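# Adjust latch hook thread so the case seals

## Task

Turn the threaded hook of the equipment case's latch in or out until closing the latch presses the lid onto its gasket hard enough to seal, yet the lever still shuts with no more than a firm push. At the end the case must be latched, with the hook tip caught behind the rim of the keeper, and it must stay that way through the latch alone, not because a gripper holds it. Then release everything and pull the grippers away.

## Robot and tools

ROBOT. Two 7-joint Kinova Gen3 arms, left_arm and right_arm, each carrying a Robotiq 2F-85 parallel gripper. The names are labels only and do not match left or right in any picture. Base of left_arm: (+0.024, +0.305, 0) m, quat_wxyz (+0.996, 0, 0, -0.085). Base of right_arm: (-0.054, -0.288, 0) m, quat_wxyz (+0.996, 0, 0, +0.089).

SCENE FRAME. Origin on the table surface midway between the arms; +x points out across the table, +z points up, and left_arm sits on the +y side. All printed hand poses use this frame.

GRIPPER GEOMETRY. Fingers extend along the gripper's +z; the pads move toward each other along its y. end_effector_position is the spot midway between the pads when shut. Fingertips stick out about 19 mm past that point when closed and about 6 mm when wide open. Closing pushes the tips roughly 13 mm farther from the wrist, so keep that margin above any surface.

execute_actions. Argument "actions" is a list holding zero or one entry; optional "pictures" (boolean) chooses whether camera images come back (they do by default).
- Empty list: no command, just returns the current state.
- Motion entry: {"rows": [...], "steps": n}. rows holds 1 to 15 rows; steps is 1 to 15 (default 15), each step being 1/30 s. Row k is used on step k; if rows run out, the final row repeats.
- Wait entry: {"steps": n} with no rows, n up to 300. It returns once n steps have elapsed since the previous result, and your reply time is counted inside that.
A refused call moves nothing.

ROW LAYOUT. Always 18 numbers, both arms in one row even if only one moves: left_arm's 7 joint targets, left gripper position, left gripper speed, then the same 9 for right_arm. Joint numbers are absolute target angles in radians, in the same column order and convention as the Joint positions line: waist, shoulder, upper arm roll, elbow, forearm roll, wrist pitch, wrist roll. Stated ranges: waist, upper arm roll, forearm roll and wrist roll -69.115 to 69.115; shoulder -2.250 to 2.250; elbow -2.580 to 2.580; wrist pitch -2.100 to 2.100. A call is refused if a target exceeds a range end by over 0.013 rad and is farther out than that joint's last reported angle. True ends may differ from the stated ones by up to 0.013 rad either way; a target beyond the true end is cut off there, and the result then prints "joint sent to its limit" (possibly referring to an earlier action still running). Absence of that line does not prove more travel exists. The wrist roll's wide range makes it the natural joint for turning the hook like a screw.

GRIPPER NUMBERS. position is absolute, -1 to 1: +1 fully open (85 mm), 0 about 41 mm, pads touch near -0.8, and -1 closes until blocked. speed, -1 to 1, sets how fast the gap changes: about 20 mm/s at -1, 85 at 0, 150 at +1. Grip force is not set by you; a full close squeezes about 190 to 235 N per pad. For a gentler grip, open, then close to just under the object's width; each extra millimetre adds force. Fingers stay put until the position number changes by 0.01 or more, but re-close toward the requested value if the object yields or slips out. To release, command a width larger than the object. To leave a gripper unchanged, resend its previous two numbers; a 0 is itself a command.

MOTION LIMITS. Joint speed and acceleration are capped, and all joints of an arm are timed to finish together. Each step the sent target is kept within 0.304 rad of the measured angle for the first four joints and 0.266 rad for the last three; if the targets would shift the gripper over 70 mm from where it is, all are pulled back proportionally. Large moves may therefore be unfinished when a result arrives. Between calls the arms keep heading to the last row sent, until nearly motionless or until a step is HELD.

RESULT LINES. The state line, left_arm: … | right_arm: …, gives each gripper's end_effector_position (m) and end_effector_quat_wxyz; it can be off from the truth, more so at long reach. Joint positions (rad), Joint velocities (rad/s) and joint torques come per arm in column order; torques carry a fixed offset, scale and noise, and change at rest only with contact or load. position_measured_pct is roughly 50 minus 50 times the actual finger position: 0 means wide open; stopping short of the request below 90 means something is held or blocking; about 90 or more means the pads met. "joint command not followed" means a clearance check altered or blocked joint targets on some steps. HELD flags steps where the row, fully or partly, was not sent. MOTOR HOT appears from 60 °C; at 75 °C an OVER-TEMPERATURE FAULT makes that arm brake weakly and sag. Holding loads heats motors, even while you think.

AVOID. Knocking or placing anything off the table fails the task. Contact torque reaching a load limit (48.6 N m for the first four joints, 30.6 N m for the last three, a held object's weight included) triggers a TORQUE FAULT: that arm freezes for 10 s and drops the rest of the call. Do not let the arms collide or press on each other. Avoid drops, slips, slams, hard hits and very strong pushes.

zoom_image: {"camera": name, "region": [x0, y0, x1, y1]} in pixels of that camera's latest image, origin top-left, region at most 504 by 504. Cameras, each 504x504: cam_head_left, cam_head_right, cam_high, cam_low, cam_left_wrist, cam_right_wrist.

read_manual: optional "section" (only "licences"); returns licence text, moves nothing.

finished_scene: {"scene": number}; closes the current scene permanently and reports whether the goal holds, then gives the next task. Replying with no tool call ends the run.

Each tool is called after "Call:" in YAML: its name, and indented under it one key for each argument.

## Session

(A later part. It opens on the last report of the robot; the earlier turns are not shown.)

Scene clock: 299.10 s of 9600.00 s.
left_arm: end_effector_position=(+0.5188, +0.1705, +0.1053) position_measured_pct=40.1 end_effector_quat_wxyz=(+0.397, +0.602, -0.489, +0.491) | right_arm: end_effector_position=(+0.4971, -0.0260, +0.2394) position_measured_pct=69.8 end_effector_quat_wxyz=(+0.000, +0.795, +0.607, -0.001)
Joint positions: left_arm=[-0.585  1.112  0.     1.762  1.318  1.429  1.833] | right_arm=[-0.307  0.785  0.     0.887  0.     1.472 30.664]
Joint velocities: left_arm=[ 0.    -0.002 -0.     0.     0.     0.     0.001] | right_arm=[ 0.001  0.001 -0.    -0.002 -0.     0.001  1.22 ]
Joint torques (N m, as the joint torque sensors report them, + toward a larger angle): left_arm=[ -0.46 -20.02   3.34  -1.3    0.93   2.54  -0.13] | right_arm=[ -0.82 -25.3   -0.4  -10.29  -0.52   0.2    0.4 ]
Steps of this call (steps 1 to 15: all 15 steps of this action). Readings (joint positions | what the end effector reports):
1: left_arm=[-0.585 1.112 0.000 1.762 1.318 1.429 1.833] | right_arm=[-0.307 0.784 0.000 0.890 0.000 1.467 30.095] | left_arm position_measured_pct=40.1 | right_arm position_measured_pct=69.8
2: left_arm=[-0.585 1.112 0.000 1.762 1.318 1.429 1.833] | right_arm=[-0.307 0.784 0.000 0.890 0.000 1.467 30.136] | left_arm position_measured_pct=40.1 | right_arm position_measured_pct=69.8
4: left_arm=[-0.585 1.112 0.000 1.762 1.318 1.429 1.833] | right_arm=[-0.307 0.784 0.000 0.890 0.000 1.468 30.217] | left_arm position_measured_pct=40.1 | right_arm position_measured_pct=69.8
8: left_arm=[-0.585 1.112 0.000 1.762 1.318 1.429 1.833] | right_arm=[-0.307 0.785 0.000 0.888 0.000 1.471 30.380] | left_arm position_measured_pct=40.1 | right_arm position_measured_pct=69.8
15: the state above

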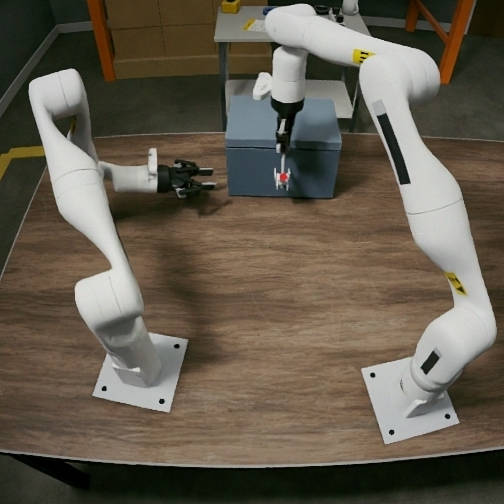

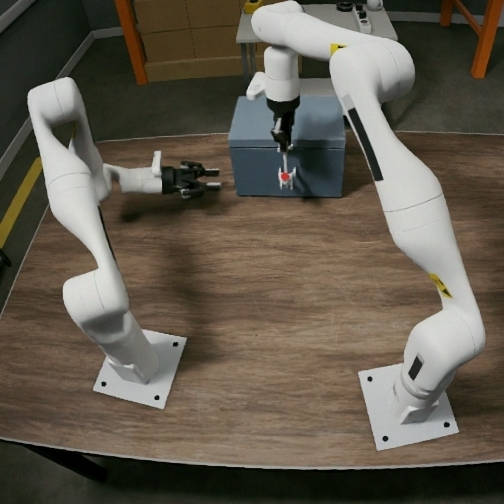

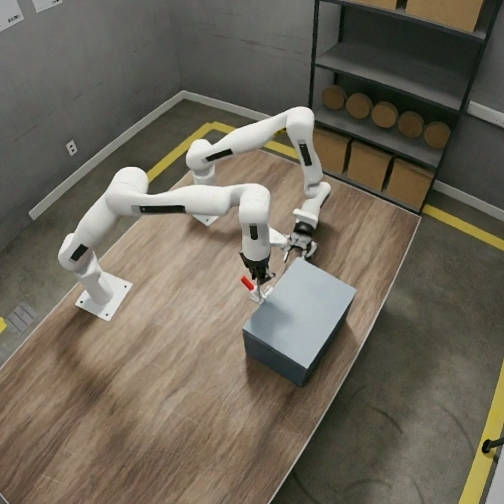

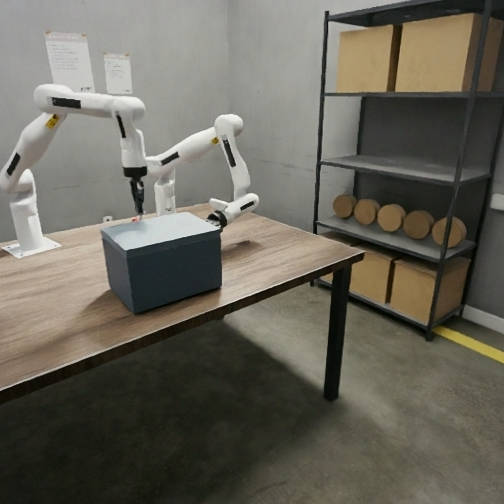

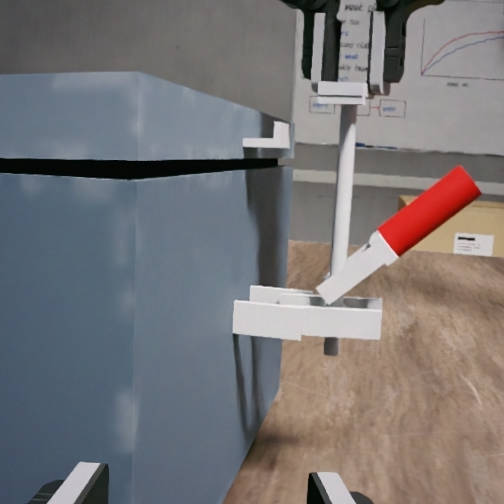

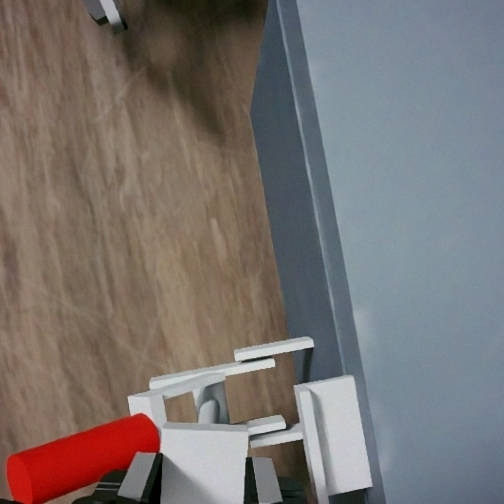

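Call:
execute_actions:
  actions:
    - {"steps":100}

Scene clock: 303.43 s of 9600.00 s.
left_arm: end_effector_position=(+0.5188, +0.1705, +0.1053) position_measured_pct=40.1 end_effector_quat_wxyz=(+0.397, +0.602, -0.489, +0.491) | right_arm: end_effector_position=(+0.4971, -0.0252, +0.2403) position_measured_pct=69.8 end_effector_quat_wxyz=(+0.000, +1.000, -0.028, -0.000)
Joint positions: left_arm=[-0.585  1.112  0.     1.762  1.318  1.429  1.833] | right_arm=[-0.308  0.784  0.     0.886  0.     1.472 35.587]
Joint velocities: left_arm=[ 0.    -0.001  0.001 -0.     0.    -0.    -0.   ] | right_arm=[-0.     0.     0.    -0.    -0.    -0.     0.002]
Joint torques (N m, as the joint torque sensors report them, + toward a larger angle): left_arm=[ -0.32 -20.4    3.54  -1.61   1.03   2.48   0.25] | right_arm=[ -0.39 -24.25   0.22  -9.56  -0.25   0.26  -0.02]
Steps of this call (steps 1 to 130: the robot went on to your last target). Readings (joint positions | what the end effector reports):
1: left_arm=[-0.585 1.112 0.000 1.762 1.318 1.429 1.833] | right_arm=[-0.307 0.785 0.000 0.887 0.000 1.472 30.705] | left_arm position_measured_pct=40.1 | right_arm position_measured_pct=69.8
2: left_arm=[-0.585 1.112 0.000 1.762 1.318 1.429 1.833] | right_arm=[-0.307 0.785 0.000 0.887 0.000 1.472 30.746] | left_arm position_measured_pct=40.1 | right_arm position_measured_pct=69.8
4: left_arm=[-0.585 1.112 0.000 1.762 1.318 1.429 1.833] | right_arm=[-0.307 0.785 0.000 0.887 0.000 1.472 30.827] | left_arm position_measured_pct=40.1 | right_arm position_measured_pct=69.8
8: left_arm=[-0.585 1.112 0.000 1.762 1.318 1.429 1.833] | right_arm=[-0.307 0.785 0.000 0.887 0.000 1.472 30.990] | left_arm position_measured_pct=40.1 | right_arm position_measured_pct=69.8
130: the state above

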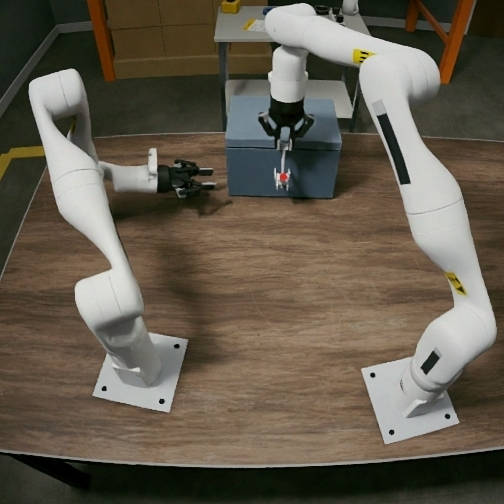

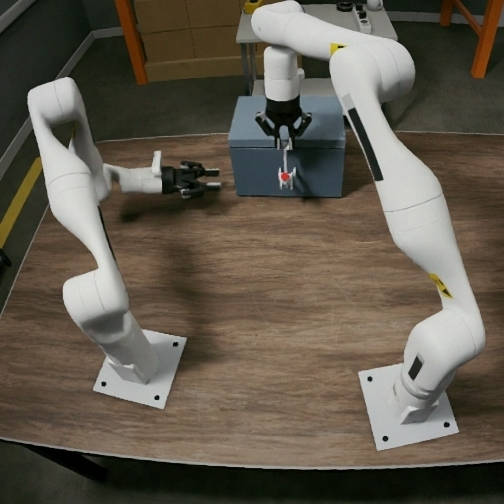

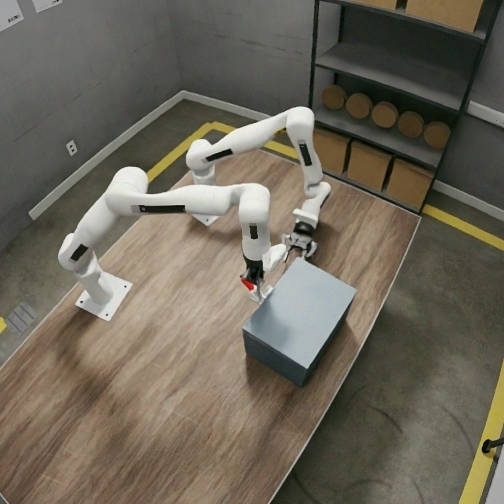

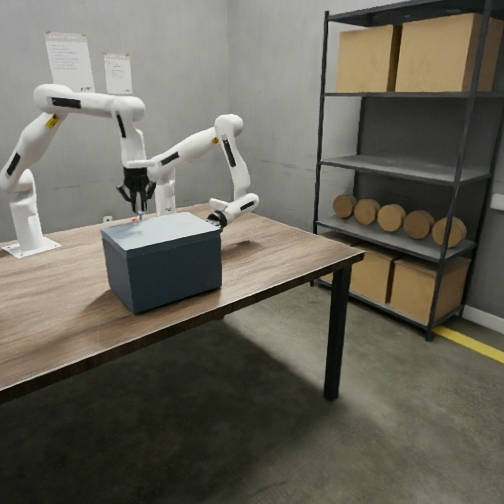

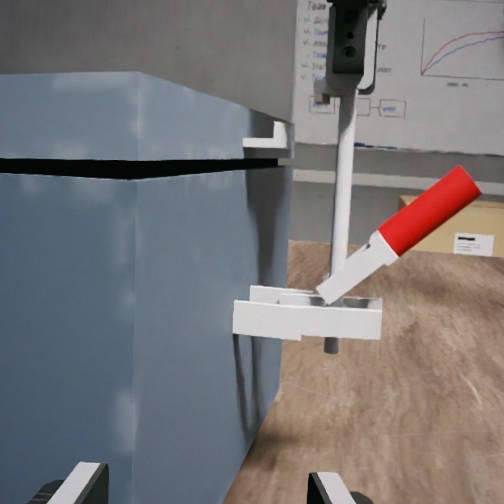

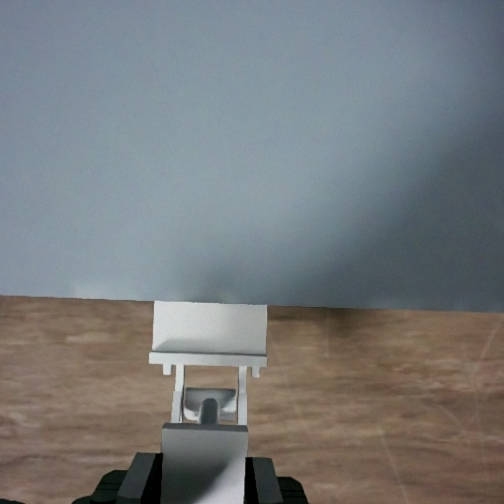

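Call:
zoom_image:
  camera: "cam_left_wrist"
  region: [240, 70, 380, 175]

Call:
zoom_image:
  camera: "cam_right_wrist"
  region: [130, 290, 290, 450]

Region (240, 70, 380, 175) of cam_left_wrist's 504x504 image, scaled by 3.600; it fills the top 378 rows of this view, and the rest is white.

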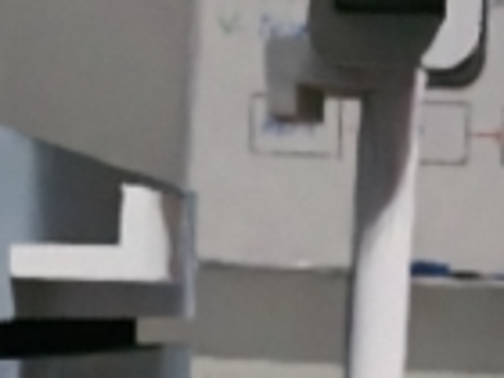

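Region (130, 290, 290, 450) of cam_right_wrist's 504x504 image, scaled by 3.150.

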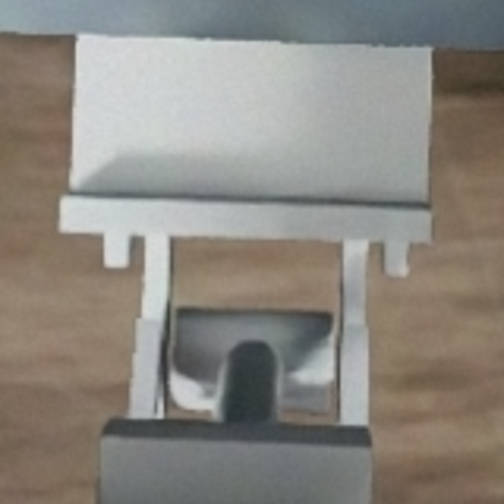

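Call:
execute_actions:
  actions:
    - {"rows":[[-0.585,1.112,0,1.762,1.318,1.429,1.833,0.2,0, -0.3055,0.7917,0,0.87,0,1.4798,35.5894,-0.43,-1],[-0.585,1.112,0,1.762,1.318,1.429,1.833,0.2,0, -0.3032,0.8001,0,0.8539,0,1.4875,35.5917,-0.43,-1],[-0.585,1.112,0,1.762,1.318,1.429,1.833,0.2,0, -0.3008,0.8086,0,0.8378,0,1.4951,35.594,-0.43,-1],[-0.585,1.112,0,1.762,1.318,1.429,1.833,0.2,0, -0.2985,0.8171,0,0.8217,0,1.5027,35.5964,-0.43,-1],[-0.585,1.112,0,1.762,1.318,1.429,1.833,0.2,0, -0.2961,0.8256,0,0.8057,0,1.5104,35.5988,-0.43,-1],[-0.585,1.112,0,1.762,1.318,1.429,1.833,0.2,0, -0.2937,0.834,0,0.7896,0,1.518,35.6011,-0.43,-1],[-0.585,1.112,0,1.762,1.318,1.429,1.833,0.2,0, -0.2914,0.8425,0,0.7735,0,1.5256,35.6035,-0.43,-1],[-0.585,1.112,0,1.762,1.318,1.429,1.833,0.2,0, -0.289,0.851,0,0.7574,0,1.5332,35.6058,-0.43,-1],[-0.585,1.112,0,1.762,1.318,1.429,1.833,0.2,0, -0.2867,0.8594,0,0.7413,0,1.5409,35.6082,-0.43,-1],[-0.585,1.112,0,1.762,1.318,1.429,1.833,0.2,0, -0.2843,0.8679,0,0.7252,0,1.5485,35.6105,-0.43,-1]],"steps":15}
  pictures: false

Call:
execute_actions:
  actions:
    - {"steps":8}

Scene clock: 352.80 s of 9600.00 s.
left_arm: end_effector_position=(+0.5188, +0.1705, +0.1053) position_measured_pct=40.1 end_effector_quat_wxyz=(+0.397, +0.602, -0.489, +0.491) | right_arm: end_effector_position=(+0.5233, -0.0263, +0.2372) position_measured_pct=69.8 end_effector_quat_wxyz=(+0.001, +1.000, -0.027, -0.002)
Joint positions: left_arm=[-0.585  1.112  0.     1.762  1.318  1.429  1.833] | right_arm=[-0.286  0.865 -0.001  0.735 -0.001  1.546 35.61 ]
Joint velocities: left_arm=[-0.001  0.001 -0.    -0.    -0.     0.     0.001] | right_arm=[ 0.013  0.062 -0.001 -0.107  0.     0.057  0.017]
Joint torques (N m, as the joint torque sensors report them, + toward a larger angle): left_arm=[ -0.37 -20.38   3.32  -1.63   1.08   2.52   0.14] | right_arm=[ -0.31 -28.35   0.37 -11.17   0.54  -0.13   0.15]
Steps of this call (steps 1 to 30: the robot went on to your last target; steps 31 to 1466: nothing new was sent; steps 1467 to 1481: all 15 steps of this action). Readings (joint positions | what the end effector reports):
1467: left_arm=[-0.585 1.112 0.000 1.762 1.318 1.429 1.833] | right_arm=[-0.308 0.785 -0.000 0.885 0.000 1.472 35.587] | left_arm position_measured_pct=40.1 | right_arm position_measured_pct=69.8
1468: left_arm=[-0.585 1.112 0.000 1.762 1.318 1.429 1.833] | right_arm=[-0.307 0.788 -0.000 0.880 0.000 1.475 35.588] | left_arm position_measured_pct=40.1 | right_arm position_measured_pct=69.8
1470: left_arm=[-0.585 1.112 0.000 1.762 1.318 1.429 1.833] | right_arm=[-0.304 0.796 -0.000 0.863 0.000 1.482 35.590] | left_arm position_measured_pct=40.1 | right_arm position_measured_pct=69.8
1474: left_arm=[-0.585 1.112 0.000 1.762 1.318 1.429 1.833] | right_arm=[-0.297 0.822 -0.000 0.814 -0.000 1.507 35.597] | left_arm position_measured_pct=40.1 | right_arm position_measured_pct=69.8
1481: the state above

Scene clock: 353.07 s of 9600.00 s.
left_arm: end_effector_position=(+0.5188, +0.1705, +0.1053) position_measured_pct=40.1 end_effector_quat_wxyz=(+0.397, +0.602, -0.489, +0.491) | right_arm: end_effector_position=(+0.5247, -0.0264, +0.2367) position_measured_pct=69.8 end_effector_quat_wxyz=(+0.001, +1.000, -0.027, -0.002)
Joint positions: left_arm=[-0.585  1.112  0.     1.762  1.318  1.429  1.833] | right_arm=[-0.285  0.87  -0.001  0.727 -0.001  1.549 35.61 ]
Joint velocities: left_arm=[-0.    -0.001  0.     0.    -0.001 -0.001  0.   ] | right_arm=[-0.     0.002 -0.    -0.004 -0.     0.     0.   ]
Joint torques (N m, as the joint torque sensors report them, + toward a larger angle): left_arm=[ -0.64 -20.18   3.17  -1.78   0.96   2.38  -0.04] | right_arm=[  0.67 -26.35   0.97 -10.69   0.07  -0.09   0.18]
Steps of this call (steps 1 to 8: the robot went on to your last target). Readings (joint positions | what the end effector reports):
1: left_arm=[-0.585 1.112 0.000 1.762 1.318 1.429 1.833] | right_arm=[-0.286 0.867 -0.001 0.732 -0.001 1.548 35.610] | left_arm position_measured_pct=40.1 | right_arm position_measured_pct=69.8
2: left_arm=[-0.585 1.112 0.000 1.762 1.318 1.429 1.833] | right_arm=[-0.286 0.868 -0.001 0.730 -0.001 1.548 35.610] | left_arm position_measured_pct=40.1 | right_arm position_measured_pct=69.8
4: left_arm=[-0.585 1.112 0.000 1.762 1.318 1.429 1.833] | right_arm=[-0.285 0.869 -0.001 0.728 -0.001 1.549 35.610] | left_arm position_measured_pct=40.1 | right_arm position_measured_pct=69.8
8: the state above

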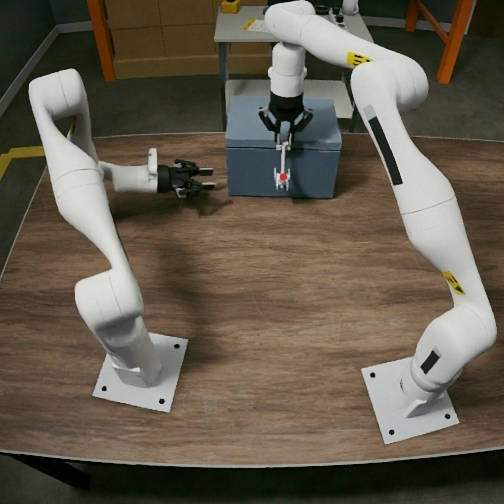

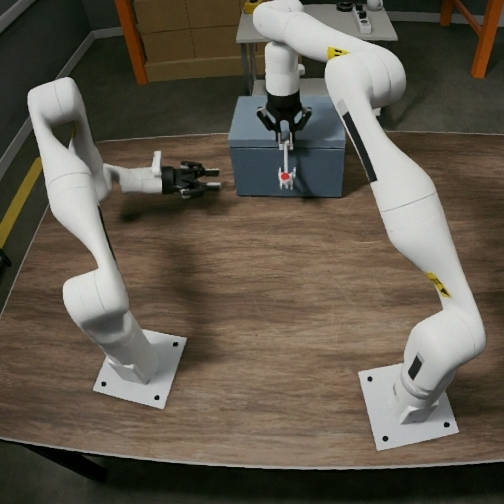

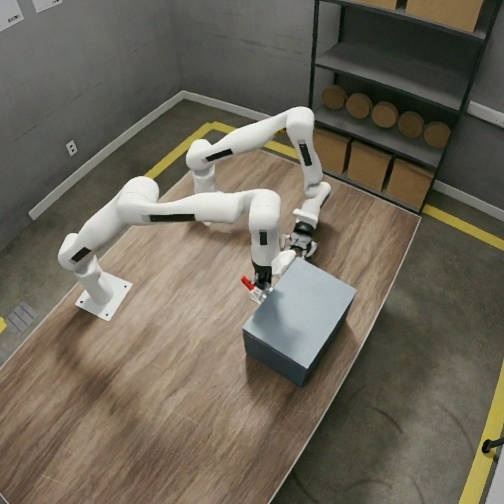

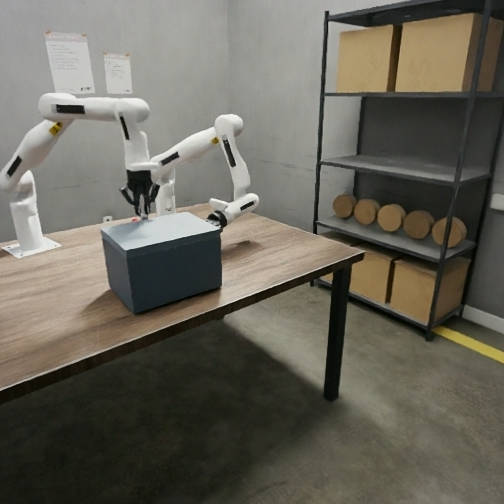

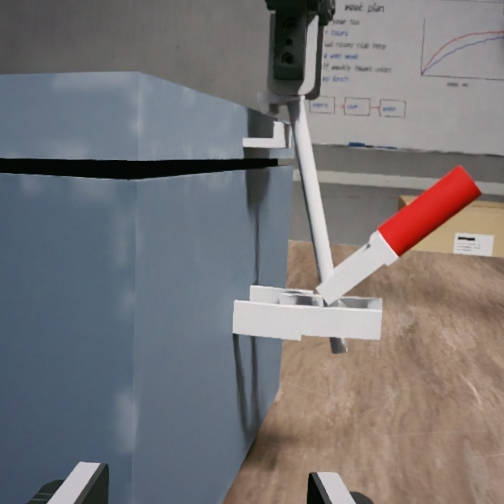

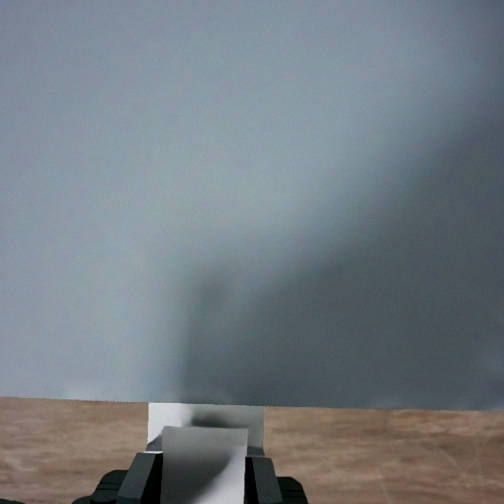

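Call:
zoom_image:
  camera: "cam_left_wrist"
  region: [235, 75, 325, 165]

Call:
zoom_image:
  camera: "cam_right_wrist"
  region: [130, 385, 290, 490]

Region (235, 75, 325, 165) of cam_left_wrist's 504x504 image, scaled by 5.600.

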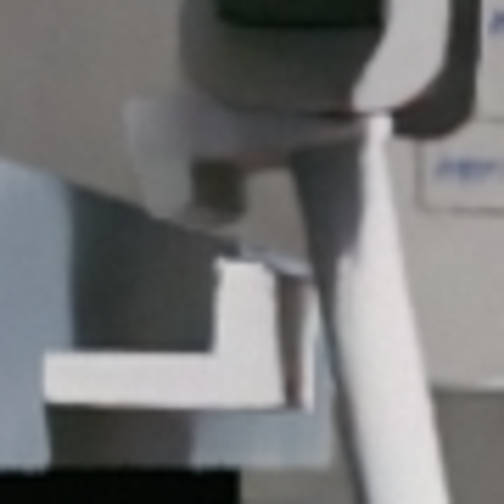

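Region (130, 385, 290, 490) of cam_right_wrist's 504x504 image, scaled by 3.150; it fills the top 331 rows of this view, and the rest is white.

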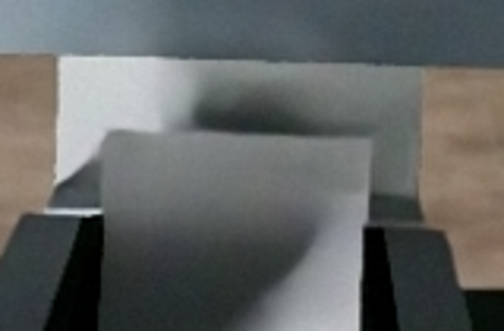

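Call:
execute_actions:
  actions:
    - {"rows":[[-0.585,1.112,0,1.762,1.318,1.429,1.833,0.2,0, -0.2831,0.8727,0,0.7195,0,1.5494,35.6117,-0.43,-1],[-0.585,1.112,0,1.762,1.318,1.429,1.833,0.2,0, -0.2831,0.8727,0,0.7195,0,1.5494,35.6117,-0.43,-1],[-0.585,1.112,0,1.762,1.318,1.429,1.833,0.2,0, -0.2831,0.8727,0,0.7195,0,1.5494,35.6117,-0.43,-1],[-0.585,1.112,0,1.762,1.318,1.429,1.833,0.2,0, -0.2831,0.8727,0,0.7195,0,1.5494,35.6117,-0.43,-1],[-0.585,1.112,0,1.762,1.318,1.429,1.833,0.2,0, -0.2831,0.8727,0,0.7195,0,1.5494,35.6117,-0.43,-1],[-0.585,1.112,0,1.762,1.318,1.429,1.833,0.2,0, -0.2831,0.8727,0,0.7195,0,1.5494,35.6117,-0.43,-1],[-0.585,1.112,0,1.762,1.318,1.429,1.833,0.2,0, -0.2831,0.8727,0,0.7195,0,1.5494,35.6117,-0.43,-1],[-0.585,1.112,0,1.762,1.318,1.429,1.833,0.2,0, -0.2831,0.8727,0,0.7195,0,1.5494,35.6117,-0.33,-0.5]],"steps":15}

Scene clock: 386.20 s of 9600.00 s.
left_arm: end_effector_position=(+0.5188, +0.1705, +0.1053) position_measured_pct=40.1 end_effector_quat_wxyz=(+0.397, +0.602, -0.489, +0.491) | right_arm: end_effector_position=(+0.5274, -0.0270, +0.2371) position_measured_pct=66.7 end_effector_quat_wxyz=(+0.000, +1.000, -0.028, -0.000)
Joint positions: left_arm=[-0.585  1.112  0.     1.762  1.318  1.429  1.833] | right_arm=[-0.283  0.873  0.     0.72   0.     1.549 35.612]
Joint velocities: left_arm=[-0.001  0.001 -0.001 -0.     0.    -0.    -0.   ] | right_arm=[ 0.001 -0.003  0.    -0.001 -0.     0.     0.   ]
Joint torques (N m, as the joint torque sensors report them, + toward a larger angle): left_arm=[ -0.5  -20.54   3.22  -1.36   1.05   2.56   0.04] | right_arm=[ -0.37 -24.97   0.22  -9.55  -0.19   0.16   0.53]
Steps of this call (steps 1 to 15: the robot went on to your last target; steps 16 to 979: nothing new was sent; steps 980 to 994: all 15 steps of this action). Readings (joint positions | what the end effector reports):
980: left_arm=[-0.585 1.112 0.000 1.762 1.318 1.429 1.833] | right_arm=[-0.285 0.871 -0.001 0.726 -0.001 1.549 35.611] | left_arm position_measured_pct=40.1 | right_arm position_measured_pct=69.8
981: left_arm=[-0.585 1.112 0.000 1.762 1.318 1.429 1.833] | right_arm=[-0.284 0.872 -0.001 0.724 -0.001 1.550 35.611] | left_arm position_measured_pct=40.1 | right_arm position_measured_pct=69.8
983: left_arm=[-0.585 1.112 0.000 1.762 1.318 1.429 1.833] | right_arm=[-0.284 0.873 -0.001 0.722 -0.001 1.550 35.611] | left_arm position_measured_pct=40.1 | right_arm position_measured_pct=69.8
987: left_arm=[-0.585 1.112 0.000 1.762 1.318 1.429 1.833] | right_arm=[-0.284 0.874 -0.001 0.721 -0.001 1.550 35.612] | left_arm position_measured_pct=40.1 | right_arm position_measured_pct=69.8
994: the state above

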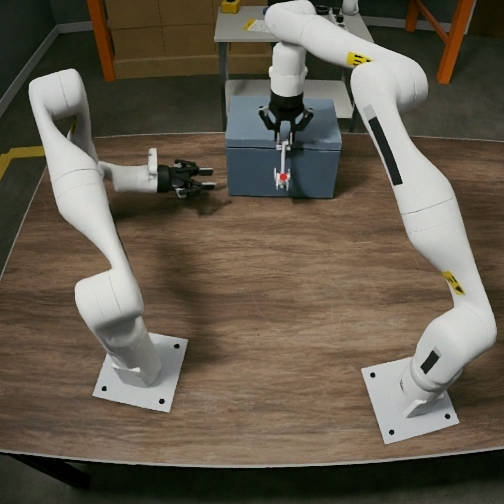

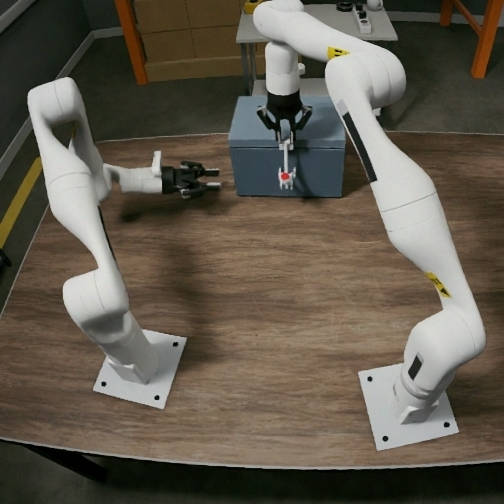

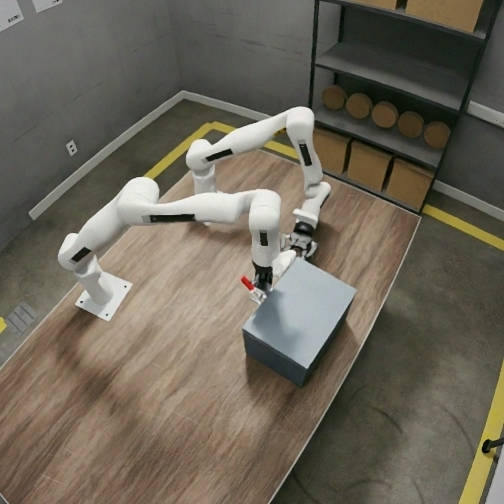

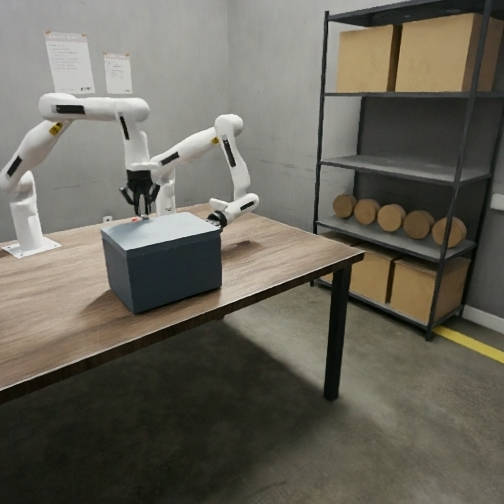

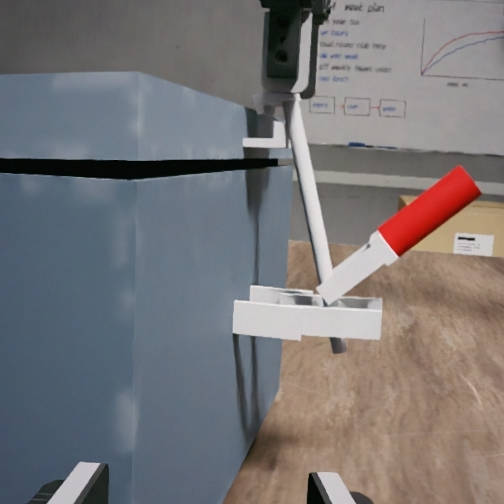

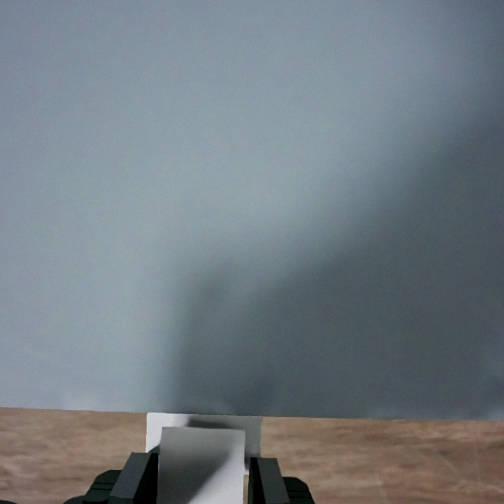

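Call:
zoom_image:
  camera: "cam_left_wrist"
  region: [235, 75, 325, 165]

Region (235, 75, 325, 165) of cam_left_wrist's 504x504 image, scaled by 5.600.

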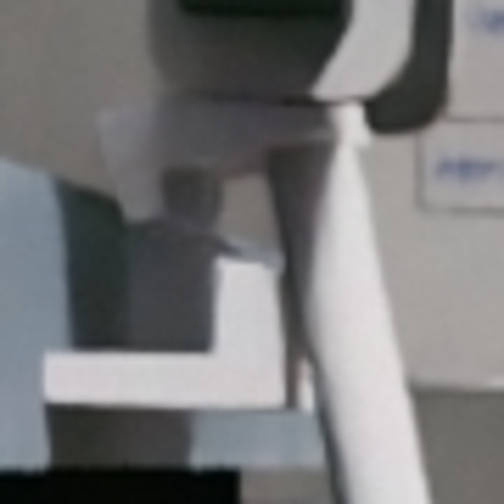

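Call:
execute_actions:
  actions:
    - {"rows":[[-0.585,1.112,0,1.762,1.318,1.429,1.833,0.2,0, -0.2831,0.8727,0,0.7195,0,1.5494,35.6117,-0.15,0],[-0.585,1.112,0,1.762,1.318,1.429,1.833,0.2,0, -0.2831,0.8727,0,0.7195,0,1.5494,35.6117,-0.15,0],[-0.585,1.112,0,1.762,1.318,1.429,1.833,0.2,0, -0.2831,0.8729,0,0.705,0,1.5637,35.6117,-0.15,0],[-0.585,1.112,0,1.762,1.318,1.429,1.833,0.2,0, -0.2831,0.8731,0,0.69,0,1.578,35.6117,-0.15,0],[-0.585,1.112,0,1.762,1.318,1.429,1.833,0.2,0, -0.2831,0.8734,0,0.676,0,1.592,35.6117,-0.15,0],[-0.585,1.112,0,1.762,1.318,1.429,1.833,0.2,0, -0.2831,0.8736,0,0.6613,0,1.6067,35.6117,-0.15,0],[-0.585,1.112,0,1.762,1.318,1.429,1.833,0.2,0, -0.2831,0.8736,0,0.6613,0,1.6067,35.6117,-0.15,0],[-0.585,1.112,0,1.762,1.318,1.429,1.833,0.2,0, -0.2831,0.8736,0,0.6613,0,1.6067,35.6117,-0.15,0],[-0.585,1.112,0,1.762,1.318,1.429,1.833,0.2,0, -0.2831,0.8736,0,0.6613,0,1.6067,35.6117,-0.15,0],[-0.585,1.112,0,1.762,1.318,1.429,1.833,0.2,0, -0.2831,0.8736,0,0.6613,0,1.6067,35.6117,-0.15,0],[-0.585,1.112,0,1.762,1.318,1.429,1.833,0.2,0, -0.2831,0.8736,0,0.6613,0,1.6067,35.6117,-0.15,0],[-0.585,1.112,0,1.762,1.318,1.429,1.833,0.2,0, -0.2895,0.849,0,0.7135,0,1.579,35.605,-0.15,0],[-0.585,1.112,0,1.762,1.318,1.429,1.833,0.2,0, -0.296,0.825,0,0.7657,0,1.551,35.599,-0.15,0],[-0.585,1.112,0,1.762,1.318,1.429,1.833,0.2,0, -0.302,0.8,0,0.818,0,1.523,35.592,-0.15,0],[-0.585,1.112,0,1.762,1.318,1.429,1.833,0.2,0, -0.3087,0.7762,0,0.87,0,1.4954,35.586,-0.15,0]],"steps":15}
  pictures: false

Call:
execute_actions:
  actions:
    - {"rows":[[-0.585,1.112,0,1.762,1.318,1.429,1.833,0.2,0, -0.3087,0.7762,0,0.87,0,1.4954,35.586,-0.15,0],[-0.585,1.112,0,1.762,1.318,1.429,1.833,0.2,0, -0.3087,0.7762,0,0.87,0,1.4954,35.586,-0.15,0],[-0.585,1.112,0,1.762,1.318,1.429,1.833,0.2,0, -0.3087,0.7762,0,0.87,0,1.4954,35.586,-0.15,0],[-0.585,1.112,0,1.762,1.318,1.429,1.833,0.2,0, -0.3152,0.762,0,0.92,0,1.4597,35.5795,-0.15,0],[-0.585,1.112,0,1.762,1.318,1.429,1.833,0.2,0, -0.3218,0.7477,0,0.97,0,1.424,35.573,-0.69,0],[-0.585,1.112,0,1.762,1.318,1.429,1.833,0.2,0, -0.3283,0.7335,0,1.02,0,1.3884,35.5665,-0.69,0],[-0.585,1.112,0,1.762,1.318,1.429,1.833,0.2,0, -0.3349,0.7192,0,1.07,0,1.3527,35.56,-0.69,0],[-0.585,1.112,0,1.762,1.318,1.429,1.833,0.2,0, -0.3414,0.705,0,1.1196,0,1.317,35.5534,-0.69,0]],"steps":15}
  pictures: false

Call:
execute_actions:
  actions:
    - {"steps":10}

Scene clock: 446.70 s of 9600.00 s.
left_arm: end_effector_position=(+0.5188, +0.1705, +0.1053) position_measured_pct=40.1 end_effector_quat_wxyz=(+0.397, +0.602, -0.489, +0.491) | right_arm: end_effector_position=(+0.5230, -0.0262, +0.2569) position_measured_pct=57.5 end_effector_quat_wxyz=(-0.001, +1.000, -0.028, +0.002)
Joint positions: left_arm=[-0.585  1.112  0.     1.762  1.318  1.429  1.833] | right_arm=[-0.288  0.854  0.     0.695  0.     1.589 35.607]
Joint velocities: left_arm=[-0.    -0.001  0.     0.    -0.    -0.     0.001] | right_arm=[-0.072 -0.288 -0.     0.536  0.    -0.277 -0.071]
Joint torques (N m, as the joint torque sensors report them, + toward a larger angle): left_arm=[ -0.22 -20.23   3.4   -1.7    0.94   2.58   0.16] | right_arm=[ -0.75 -24.92   0.04  -8.7   -0.23  -0.18   0.16]
Steps of this call (steps 1 to 15: the robot went on to your last target; steps 16 to 1800: nothing new was sent; steps 1801 to 1815: all 15 steps of this action). Readings (joint positions | what the end effector reports):
1801: left_arm=[-0.585 1.112 0.000 1.762 1.318 1.429 1.833] | right_arm=[-0.283 0.873 -0.000 0.720 0.000 1.549 35.612] | left_arm position_measured_pct=40.1 | right_arm position_measured_pct=66.7
1802: left_arm=[-0.585 1.112 0.000 1.762 1.318 1.429 1.833] | right_arm=[-0.283 0.873 -0.000 0.720 0.000 1.549 35.612] | left_arm position_measured_pct=40.1 | right_arm position_measured_pct=66.3
1804: left_arm=[-0.585 1.112 0.000 1.762 1.318 1.429 1.833] | right_arm=[-0.283 0.873 -0.000 0.714 -0.000 1.554 35.612] | left_arm position_measured_pct=40.1 | right_arm position_measured_pct=61.9
1808: left_arm=[-0.585 1.112 0.000 1.762 1.318 1.429 1.833] | right_arm=[-0.283 0.874 -0.000 0.681 -0.000 1.587 35.612] | left_arm position_measured_pct=40.1 | right_arm position_measured_pct=57.9
1815: the state above

Scene clock: 447.20 s of 9600.00 s.
left_arm: end_effector_position=(+0.5188, +0.1705, +0.1053) position_measured_pct=40.1 end_effector_quat_wxyz=(+0.397, +0.602, -0.489, +0.491) | right_arm: end_effector_position=(+0.4633, -0.0230, +0.2169) position_measured_pct=81.7 end_effector_quat_wxyz=(+0.000, +1.000, -0.028, -0.001)
Joint positions: left_arm=[-0.585  1.112  0.     1.762  1.318  1.429  1.833] | right_arm=[-0.338  0.714 -0.     1.096 -0.     1.333 35.556]
Joint velocities: left_arm=[ 0.    -0.001  0.     0.    -0.    -0.    -0.   ] | right_arm=[-0.048 -0.105 -0.001  0.398 -0.    -0.281 -0.053]
Joint torques (N m, as the joint torque sensors report them, + toward a larger angle): left_arm=[ -0.53 -20.04   3.17  -1.81   0.93   2.35  -0.29] | right_arm=[ -0.21 -22.96   0.6  -10.15  -0.09   0.05   0.04]
Steps of this call (steps 1 to 15: all 15 steps of this action). Readings (joint positions | what the end effector reports):
1: left_arm=[-0.585 1.112 0.000 1.762 1.318 1.429 1.833] | right_arm=[-0.291 0.843 0.000 0.715 0.000 1.578 35.605] | left_arm position_measured_pct=40.1 | right_arm position_measured_pct=57.5
2: left_arm=[-0.585 1.112 0.000 1.762 1.318 1.429 1.833] | right_arm=[-0.294 0.830 0.000 0.742 0.000 1.564 35.601] | left_arm position_measured_pct=40.1 | right_arm position_measured_pct=57.5
4: left_arm=[-0.585 1.112 0.000 1.762 1.318 1.429 1.833] | right_arm=[-0.300 0.807 -0.000 0.795 -0.000 1.535 35.595] | left_arm position_measured_pct=40.1 | right_arm position_measured_pct=57.5
8: left_arm=[-0.585 1.112 0.000 1.762 1.318 1.429 1.833] | right_arm=[-0.315 0.767 0.000 0.910 0.000 1.463 35.581] | left_arm position_measured_pct=40.1 | right_arm position_measured_pct=62.3
15: the state above

Scene clock: 447.53 s of 9600.00 s.
left_arm: end_effector_position=(+0.5188, +0.1705, +0.1053) position_measured_pct=40.1 end_effector_quat_wxyz=(+0.397, +0.602, -0.489, +0.491) | right_arm: end_effector_position=(+0.4595, -0.0233, +0.2148) position_measured_pct=84.1 end_effector_quat_wxyz=(+0.000, +1.000, -0.028, -0.000)
Joint positions: left_arm=[-0.585  1.112  0.     1.762  1.318  1.429  1.833] | right_arm=[-0.341  0.706 -0.     1.119 -0.     1.317 35.553]
Joint velocities: left_arm=[-0.     0.     0.    -0.     0.    -0.    -0.001] | right_arm=[-0.001 -0.005  0.001  0.002 -0.    -0.001 -0.   ]
Joint torques (N m, as the joint torque sensors report them, + toward a larger angle): left_arm=[ -0.76 -19.95   3.27  -1.62   0.8    2.66  -0.01] | right_arm=[ -0.01 -21.59   0.16  -8.87  -0.02  -0.12   0.19]
Steps of this call (steps 1 to 10: the robot went on to your last target). Readings (joint positions | what the end effector reports):
1: left_arm=[-0.585 1.112 0.000 1.762 1.318 1.429 1.833] | right_arm=[-0.339 0.711 -0.000 1.107 -0.000 1.325 35.555] | left_arm position_measured_pct=40.1 | right_arm position_measured_pct=82.9
2: left_arm=[-0.585 1.112 0.000 1.762 1.318 1.429 1.833] | right_arm=[-0.340 0.710 -0.000 1.113 -0.000 1.321 35.554] | left_arm position_measured_pct=40.1 | right_arm position_measured_pct=83.7
4: left_arm=[-0.585 1.112 0.000 1.762 1.318 1.429 1.833] | right_arm=[-0.341 0.708 -0.000 1.117 -0.000 1.318 35.554] | left_arm position_measured_pct=40.1 | right_arm position_measured_pct=84.1
8: left_arm=[-0.585 1.112 0.000 1.762 1.318 1.429 1.833] | right_arm=[-0.341 0.706 -0.000 1.119 -0.000 1.317 35.553] | left_arm position_measured_pct=40.1 | right_arm position_measured_pct=84.1
10: the state above

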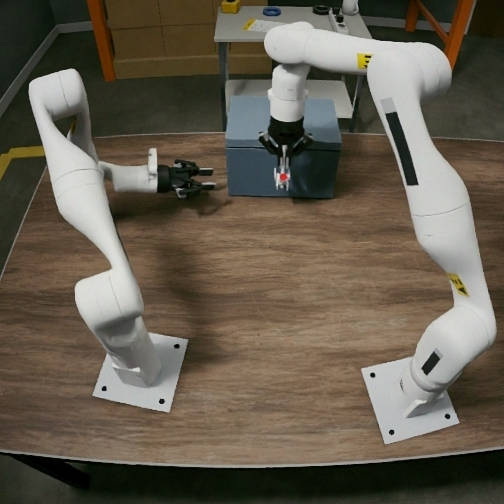

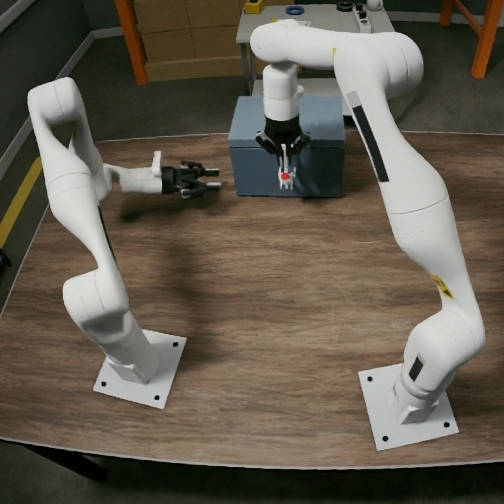

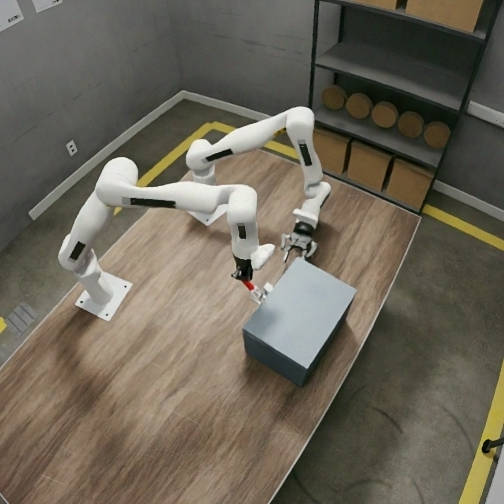

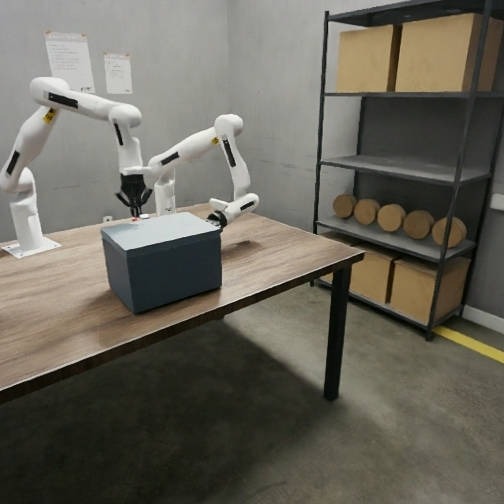

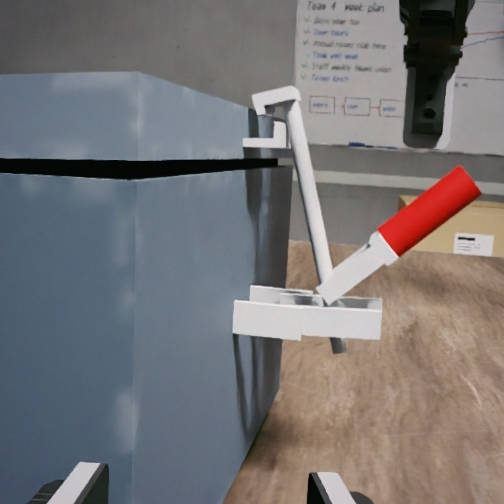

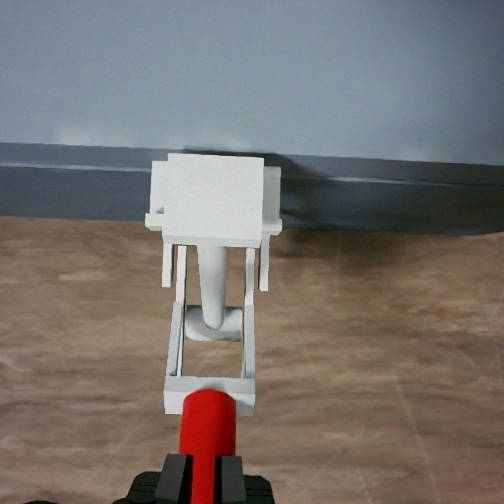

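Call:
execute_actions:
  actions:
    - {"rows":[[-0.585,1.112,0,1.762,1.318,1.429,1.833,0.2,0, -0.3415,0.7072,0,1.127,0,1.3074,35.5533,-0.69,0],[-0.585,1.112,0,1.762,1.318,1.429,1.833,0.2,0, -0.3416,0.7094,0,1.1344,0,1.2978,35.5532,-0.69,0],[-0.585,1.112,0,1.762,1.318,1.429,1.833,0.2,0, -0.3417,0.7115,0,1.1418,0,1.2883,35.5531,-0.69,0],[-0.585,1.112,0,1.762,1.318,1.429,1.833,0.2,0, -0.3418,0.7137,0,1.1492,0,1.2787,35.553,-0.69,0],[-0.585,1.112,0,1.762,1.318,1.429,1.833,0.2,0, -0.3418,0.7137,0,1.1492,0,1.2787,35.553,-0.69,0],[-0.585,1.112,0,1.762,1.318,1.429,1.833,0.2,0, -0.3428,0.7134,0,1.1574,0,1.2708,35.552,-0.69,0],[-0.585,1.112,0,1.762,1.318,1.429,1.833,0.2,0, -0.3438,0.7131,0,1.1656,0,1.2629,35.551,-0.69,0],[-0.585,1.112,0,1.762,1.318,1.429,1.833,0.2,0, -0.3448,0.7128,0,1.1737,0,1.2551,35.55,-0.69,0],[-0.585,1.112,0,1.762,1.318,1.429,1.833,0.2,0, -0.3458,0.7125,0,1.1819,0,1.2472,35.549,-0.69,0],[-0.585,1.112,0,1.762,1.318,1.429,1.833,0.2,0, -0.3469,0.7122,0,1.1901,0,1.2393,35.548,-0.69,0],[-0.585,1.112,0,1.762,1.318,1.429,1.833,0.2,0, -0.3479,0.7119,0,1.1983,0,1.2314,35.547,-0.69,0],[-0.585,1.112,0,1.762,1.318,1.429,1.833,0.2,0, -0.3489,0.7116,0,1.2065,0,1.2235,35.546,-0.69,0],[-0.585,1.112,0,1.762,1.318,1.429,1.833,0.2,0, -0.3499,0.7113,0,1.2146,0,1.2157,35.545,-0.69,0],[-0.585,1.112,0,1.762,1.318,1.429,1.833,0.2,0, -0.3509,0.711,0,1.2228,0,1.2078,35.544,-0.69,0],[-0.585,1.112,0,1.762,1.318,1.429,1.833,0.2,0, -0.3519,0.7107,0,1.231,0,1.1999,35.5429,-0.69,0]],"steps":15}
  pictures: false

Call:
execute_actions:
  actions:
    - {"steps":8}

Scene clock: 505.67 s of 9600.00 s.
left_arm: end_effector_position=(+0.5188, +0.1705, +0.1053) position_measured_pct=40.1 end_effector_quat_wxyz=(+0.397, +0.602, -0.489, +0.491) | right_arm: end_effector_position=(+0.4522, -0.0228, +0.1860) position_measured_pct=84.1 end_effector_quat_wxyz=(-0.000, +1.000, -0.028, +0.000)
Joint positions: left_arm=[-0.585  1.112  0.     1.762  1.318  1.429  1.833] | right_arm=[-0.349  0.711  0.     1.204  0.     1.225 35.546]
Joint velocities: left_arm=[ 0.001  0.001  0.     0.    -0.    -0.    -0.001] | right_arm=[-0.028 -0.007 -0.     0.24  -0.001 -0.233 -0.03 ]
Joint torques (N m, as the joint torque sensors report them, + toward a larger angle): left_arm=[ -0.21 -20.03   2.8   -1.66   0.78   2.23   0.14] | right_arm=[  0.51 -21.15   0.    -9.07  -0.24   0.22   0.24]
Steps of this call (steps 1 to 30: the robot went on to your last target; steps 31 to 1729: nothing new was sent; steps 1730 to 1744: all 15 steps of this action). Readings (joint positions | what the end effector reports):
1730: left_arm=[-0.585 1.112 0.000 1.762 1.318 1.429 1.833] | right_arm=[-0.341 0.705 0.000 1.120 0.000 1.316 35.553] | left_arm position_measured_pct=40.1 | right_arm position_measured_pct=84.1
1731: left_arm=[-0.585 1.112 0.000 1.762 1.318 1.429 1.833] | right_arm=[-0.341 0.706 0.000 1.123 0.000 1.313 35.553] | left_arm position_measured_pct=40.1 | right_arm position_measured_pct=84.1
1733: left_arm=[-0.585 1.112 0.000 1.762 1.318 1.429 1.833] | right_arm=[-0.342 0.708 0.000 1.131 0.000 1.302 35.553] | left_arm position_measured_pct=40.1 | right_arm position_measured_pct=84.1
1737: left_arm=[-0.585 1.112 0.000 1.762 1.318 1.429 1.833] | right_arm=[-0.343 0.712 0.000 1.153 0.000 1.277 35.552] | left_arm position_measured_pct=40.1 | right_arm position_measured_pct=84.1
1744: the state above

Scene clock: 505.93 s of 9600.00 s.
left_arm: end_effector_position=(+0.5188, +0.1705, +0.1053) position_measured_pct=40.1 end_effector_quat_wxyz=(+0.397, +0.602, -0.489, +0.491) | right_arm: end_effector_position=(+0.4487, -0.0227, +0.1787) position_measured_pct=84.1 end_effector_quat_wxyz=(-0.000, +1.000, -0.028, +0.000)
Joint positions: left_arm=[-0.585  1.112  0.     1.762  1.318  1.429  1.833] | right_arm=[-0.352  0.711  0.     1.23   0.     1.201 35.543]
Joint velocities: left_arm=[-0.001 -0.001 -0.    -0.    -0.     0.    -0.   ] | right_arm=[-0.001 -0.002  0.     0.01   0.    -0.008 -0.001]
Joint torques (N m, as the joint torque sensors report them, + toward a larger angle): left_arm=[ -0.04 -20.04   3.19  -1.73   0.97   2.49   0.13] | right_arm=[ -0.62 -21.92   0.45  -8.24  -0.25   0.28   0.25]
Steps of this call (steps 1 to 8: the robot went on to your last target). Readings (joint positions | what the end effector reports):
1: left_arm=[-0.585 1.112 0.000 1.762 1.318 1.429 1.833] | right_arm=[-0.350 0.711 0.000 1.212 0.000 1.218 35.545] | left_arm position_measured_pct=40.1 | right_arm position_measured_pct=84.1
2: left_arm=[-0.585 1.112 0.000 1.762 1.318 1.429 1.833] | right_arm=[-0.350 0.711 0.000 1.219 0.000 1.212 35.544] | left_arm position_measured_pct=40.1 | right_arm position_measured_pct=84.1
4: left_arm=[-0.585 1.112 0.000 1.762 1.318 1.429 1.833] | right_arm=[-0.351 0.711 -0.000 1.226 -0.000 1.204 35.543] | left_arm position_measured_pct=40.1 | right_arm position_measured_pct=84.1
8: the state above

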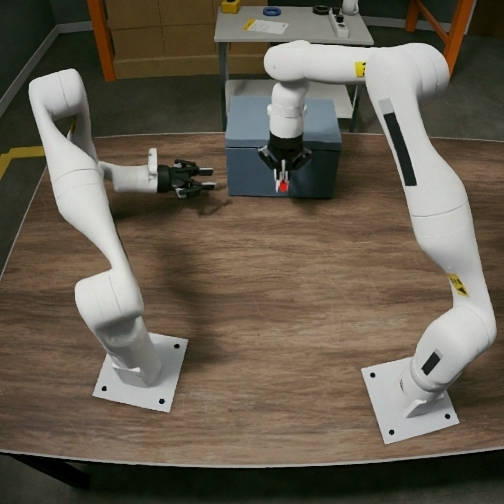

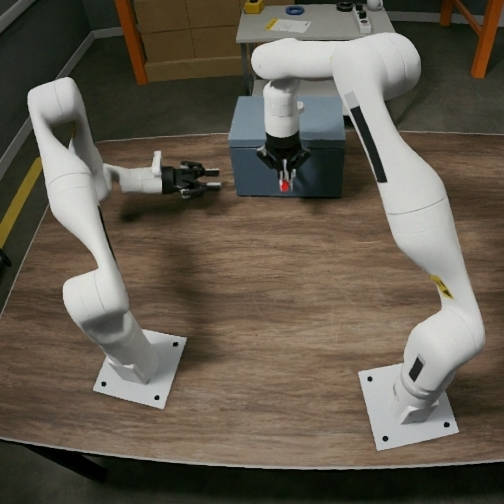

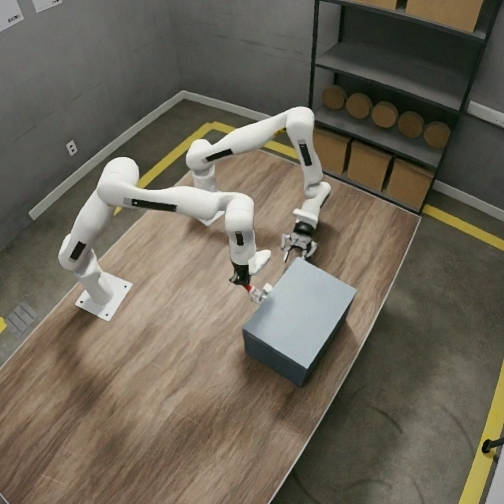

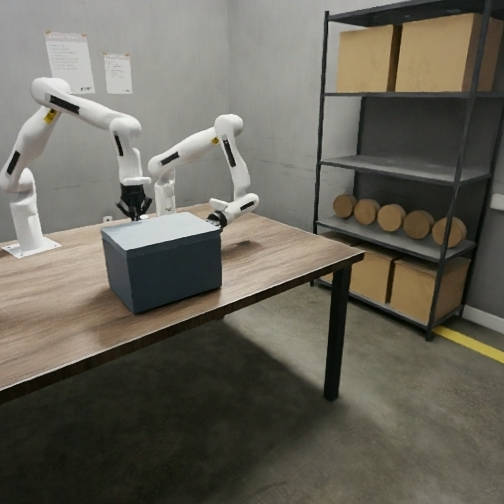

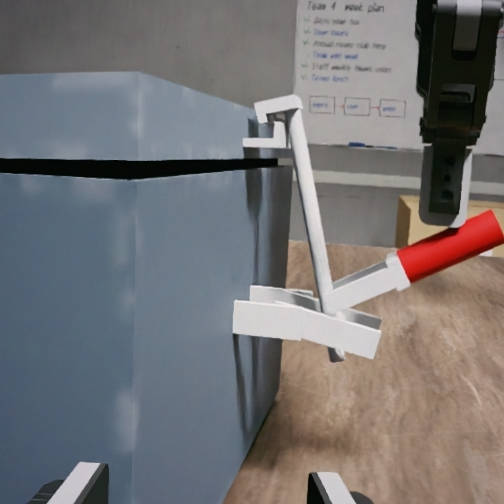

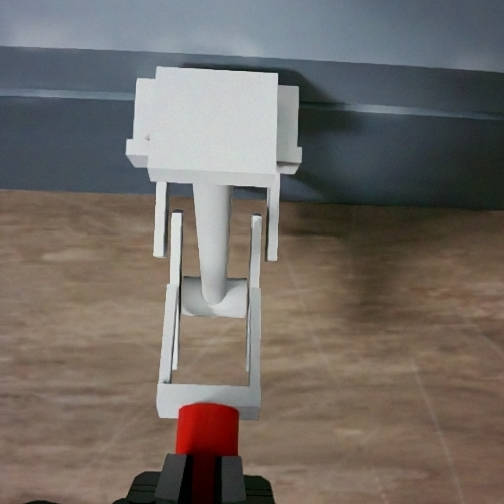

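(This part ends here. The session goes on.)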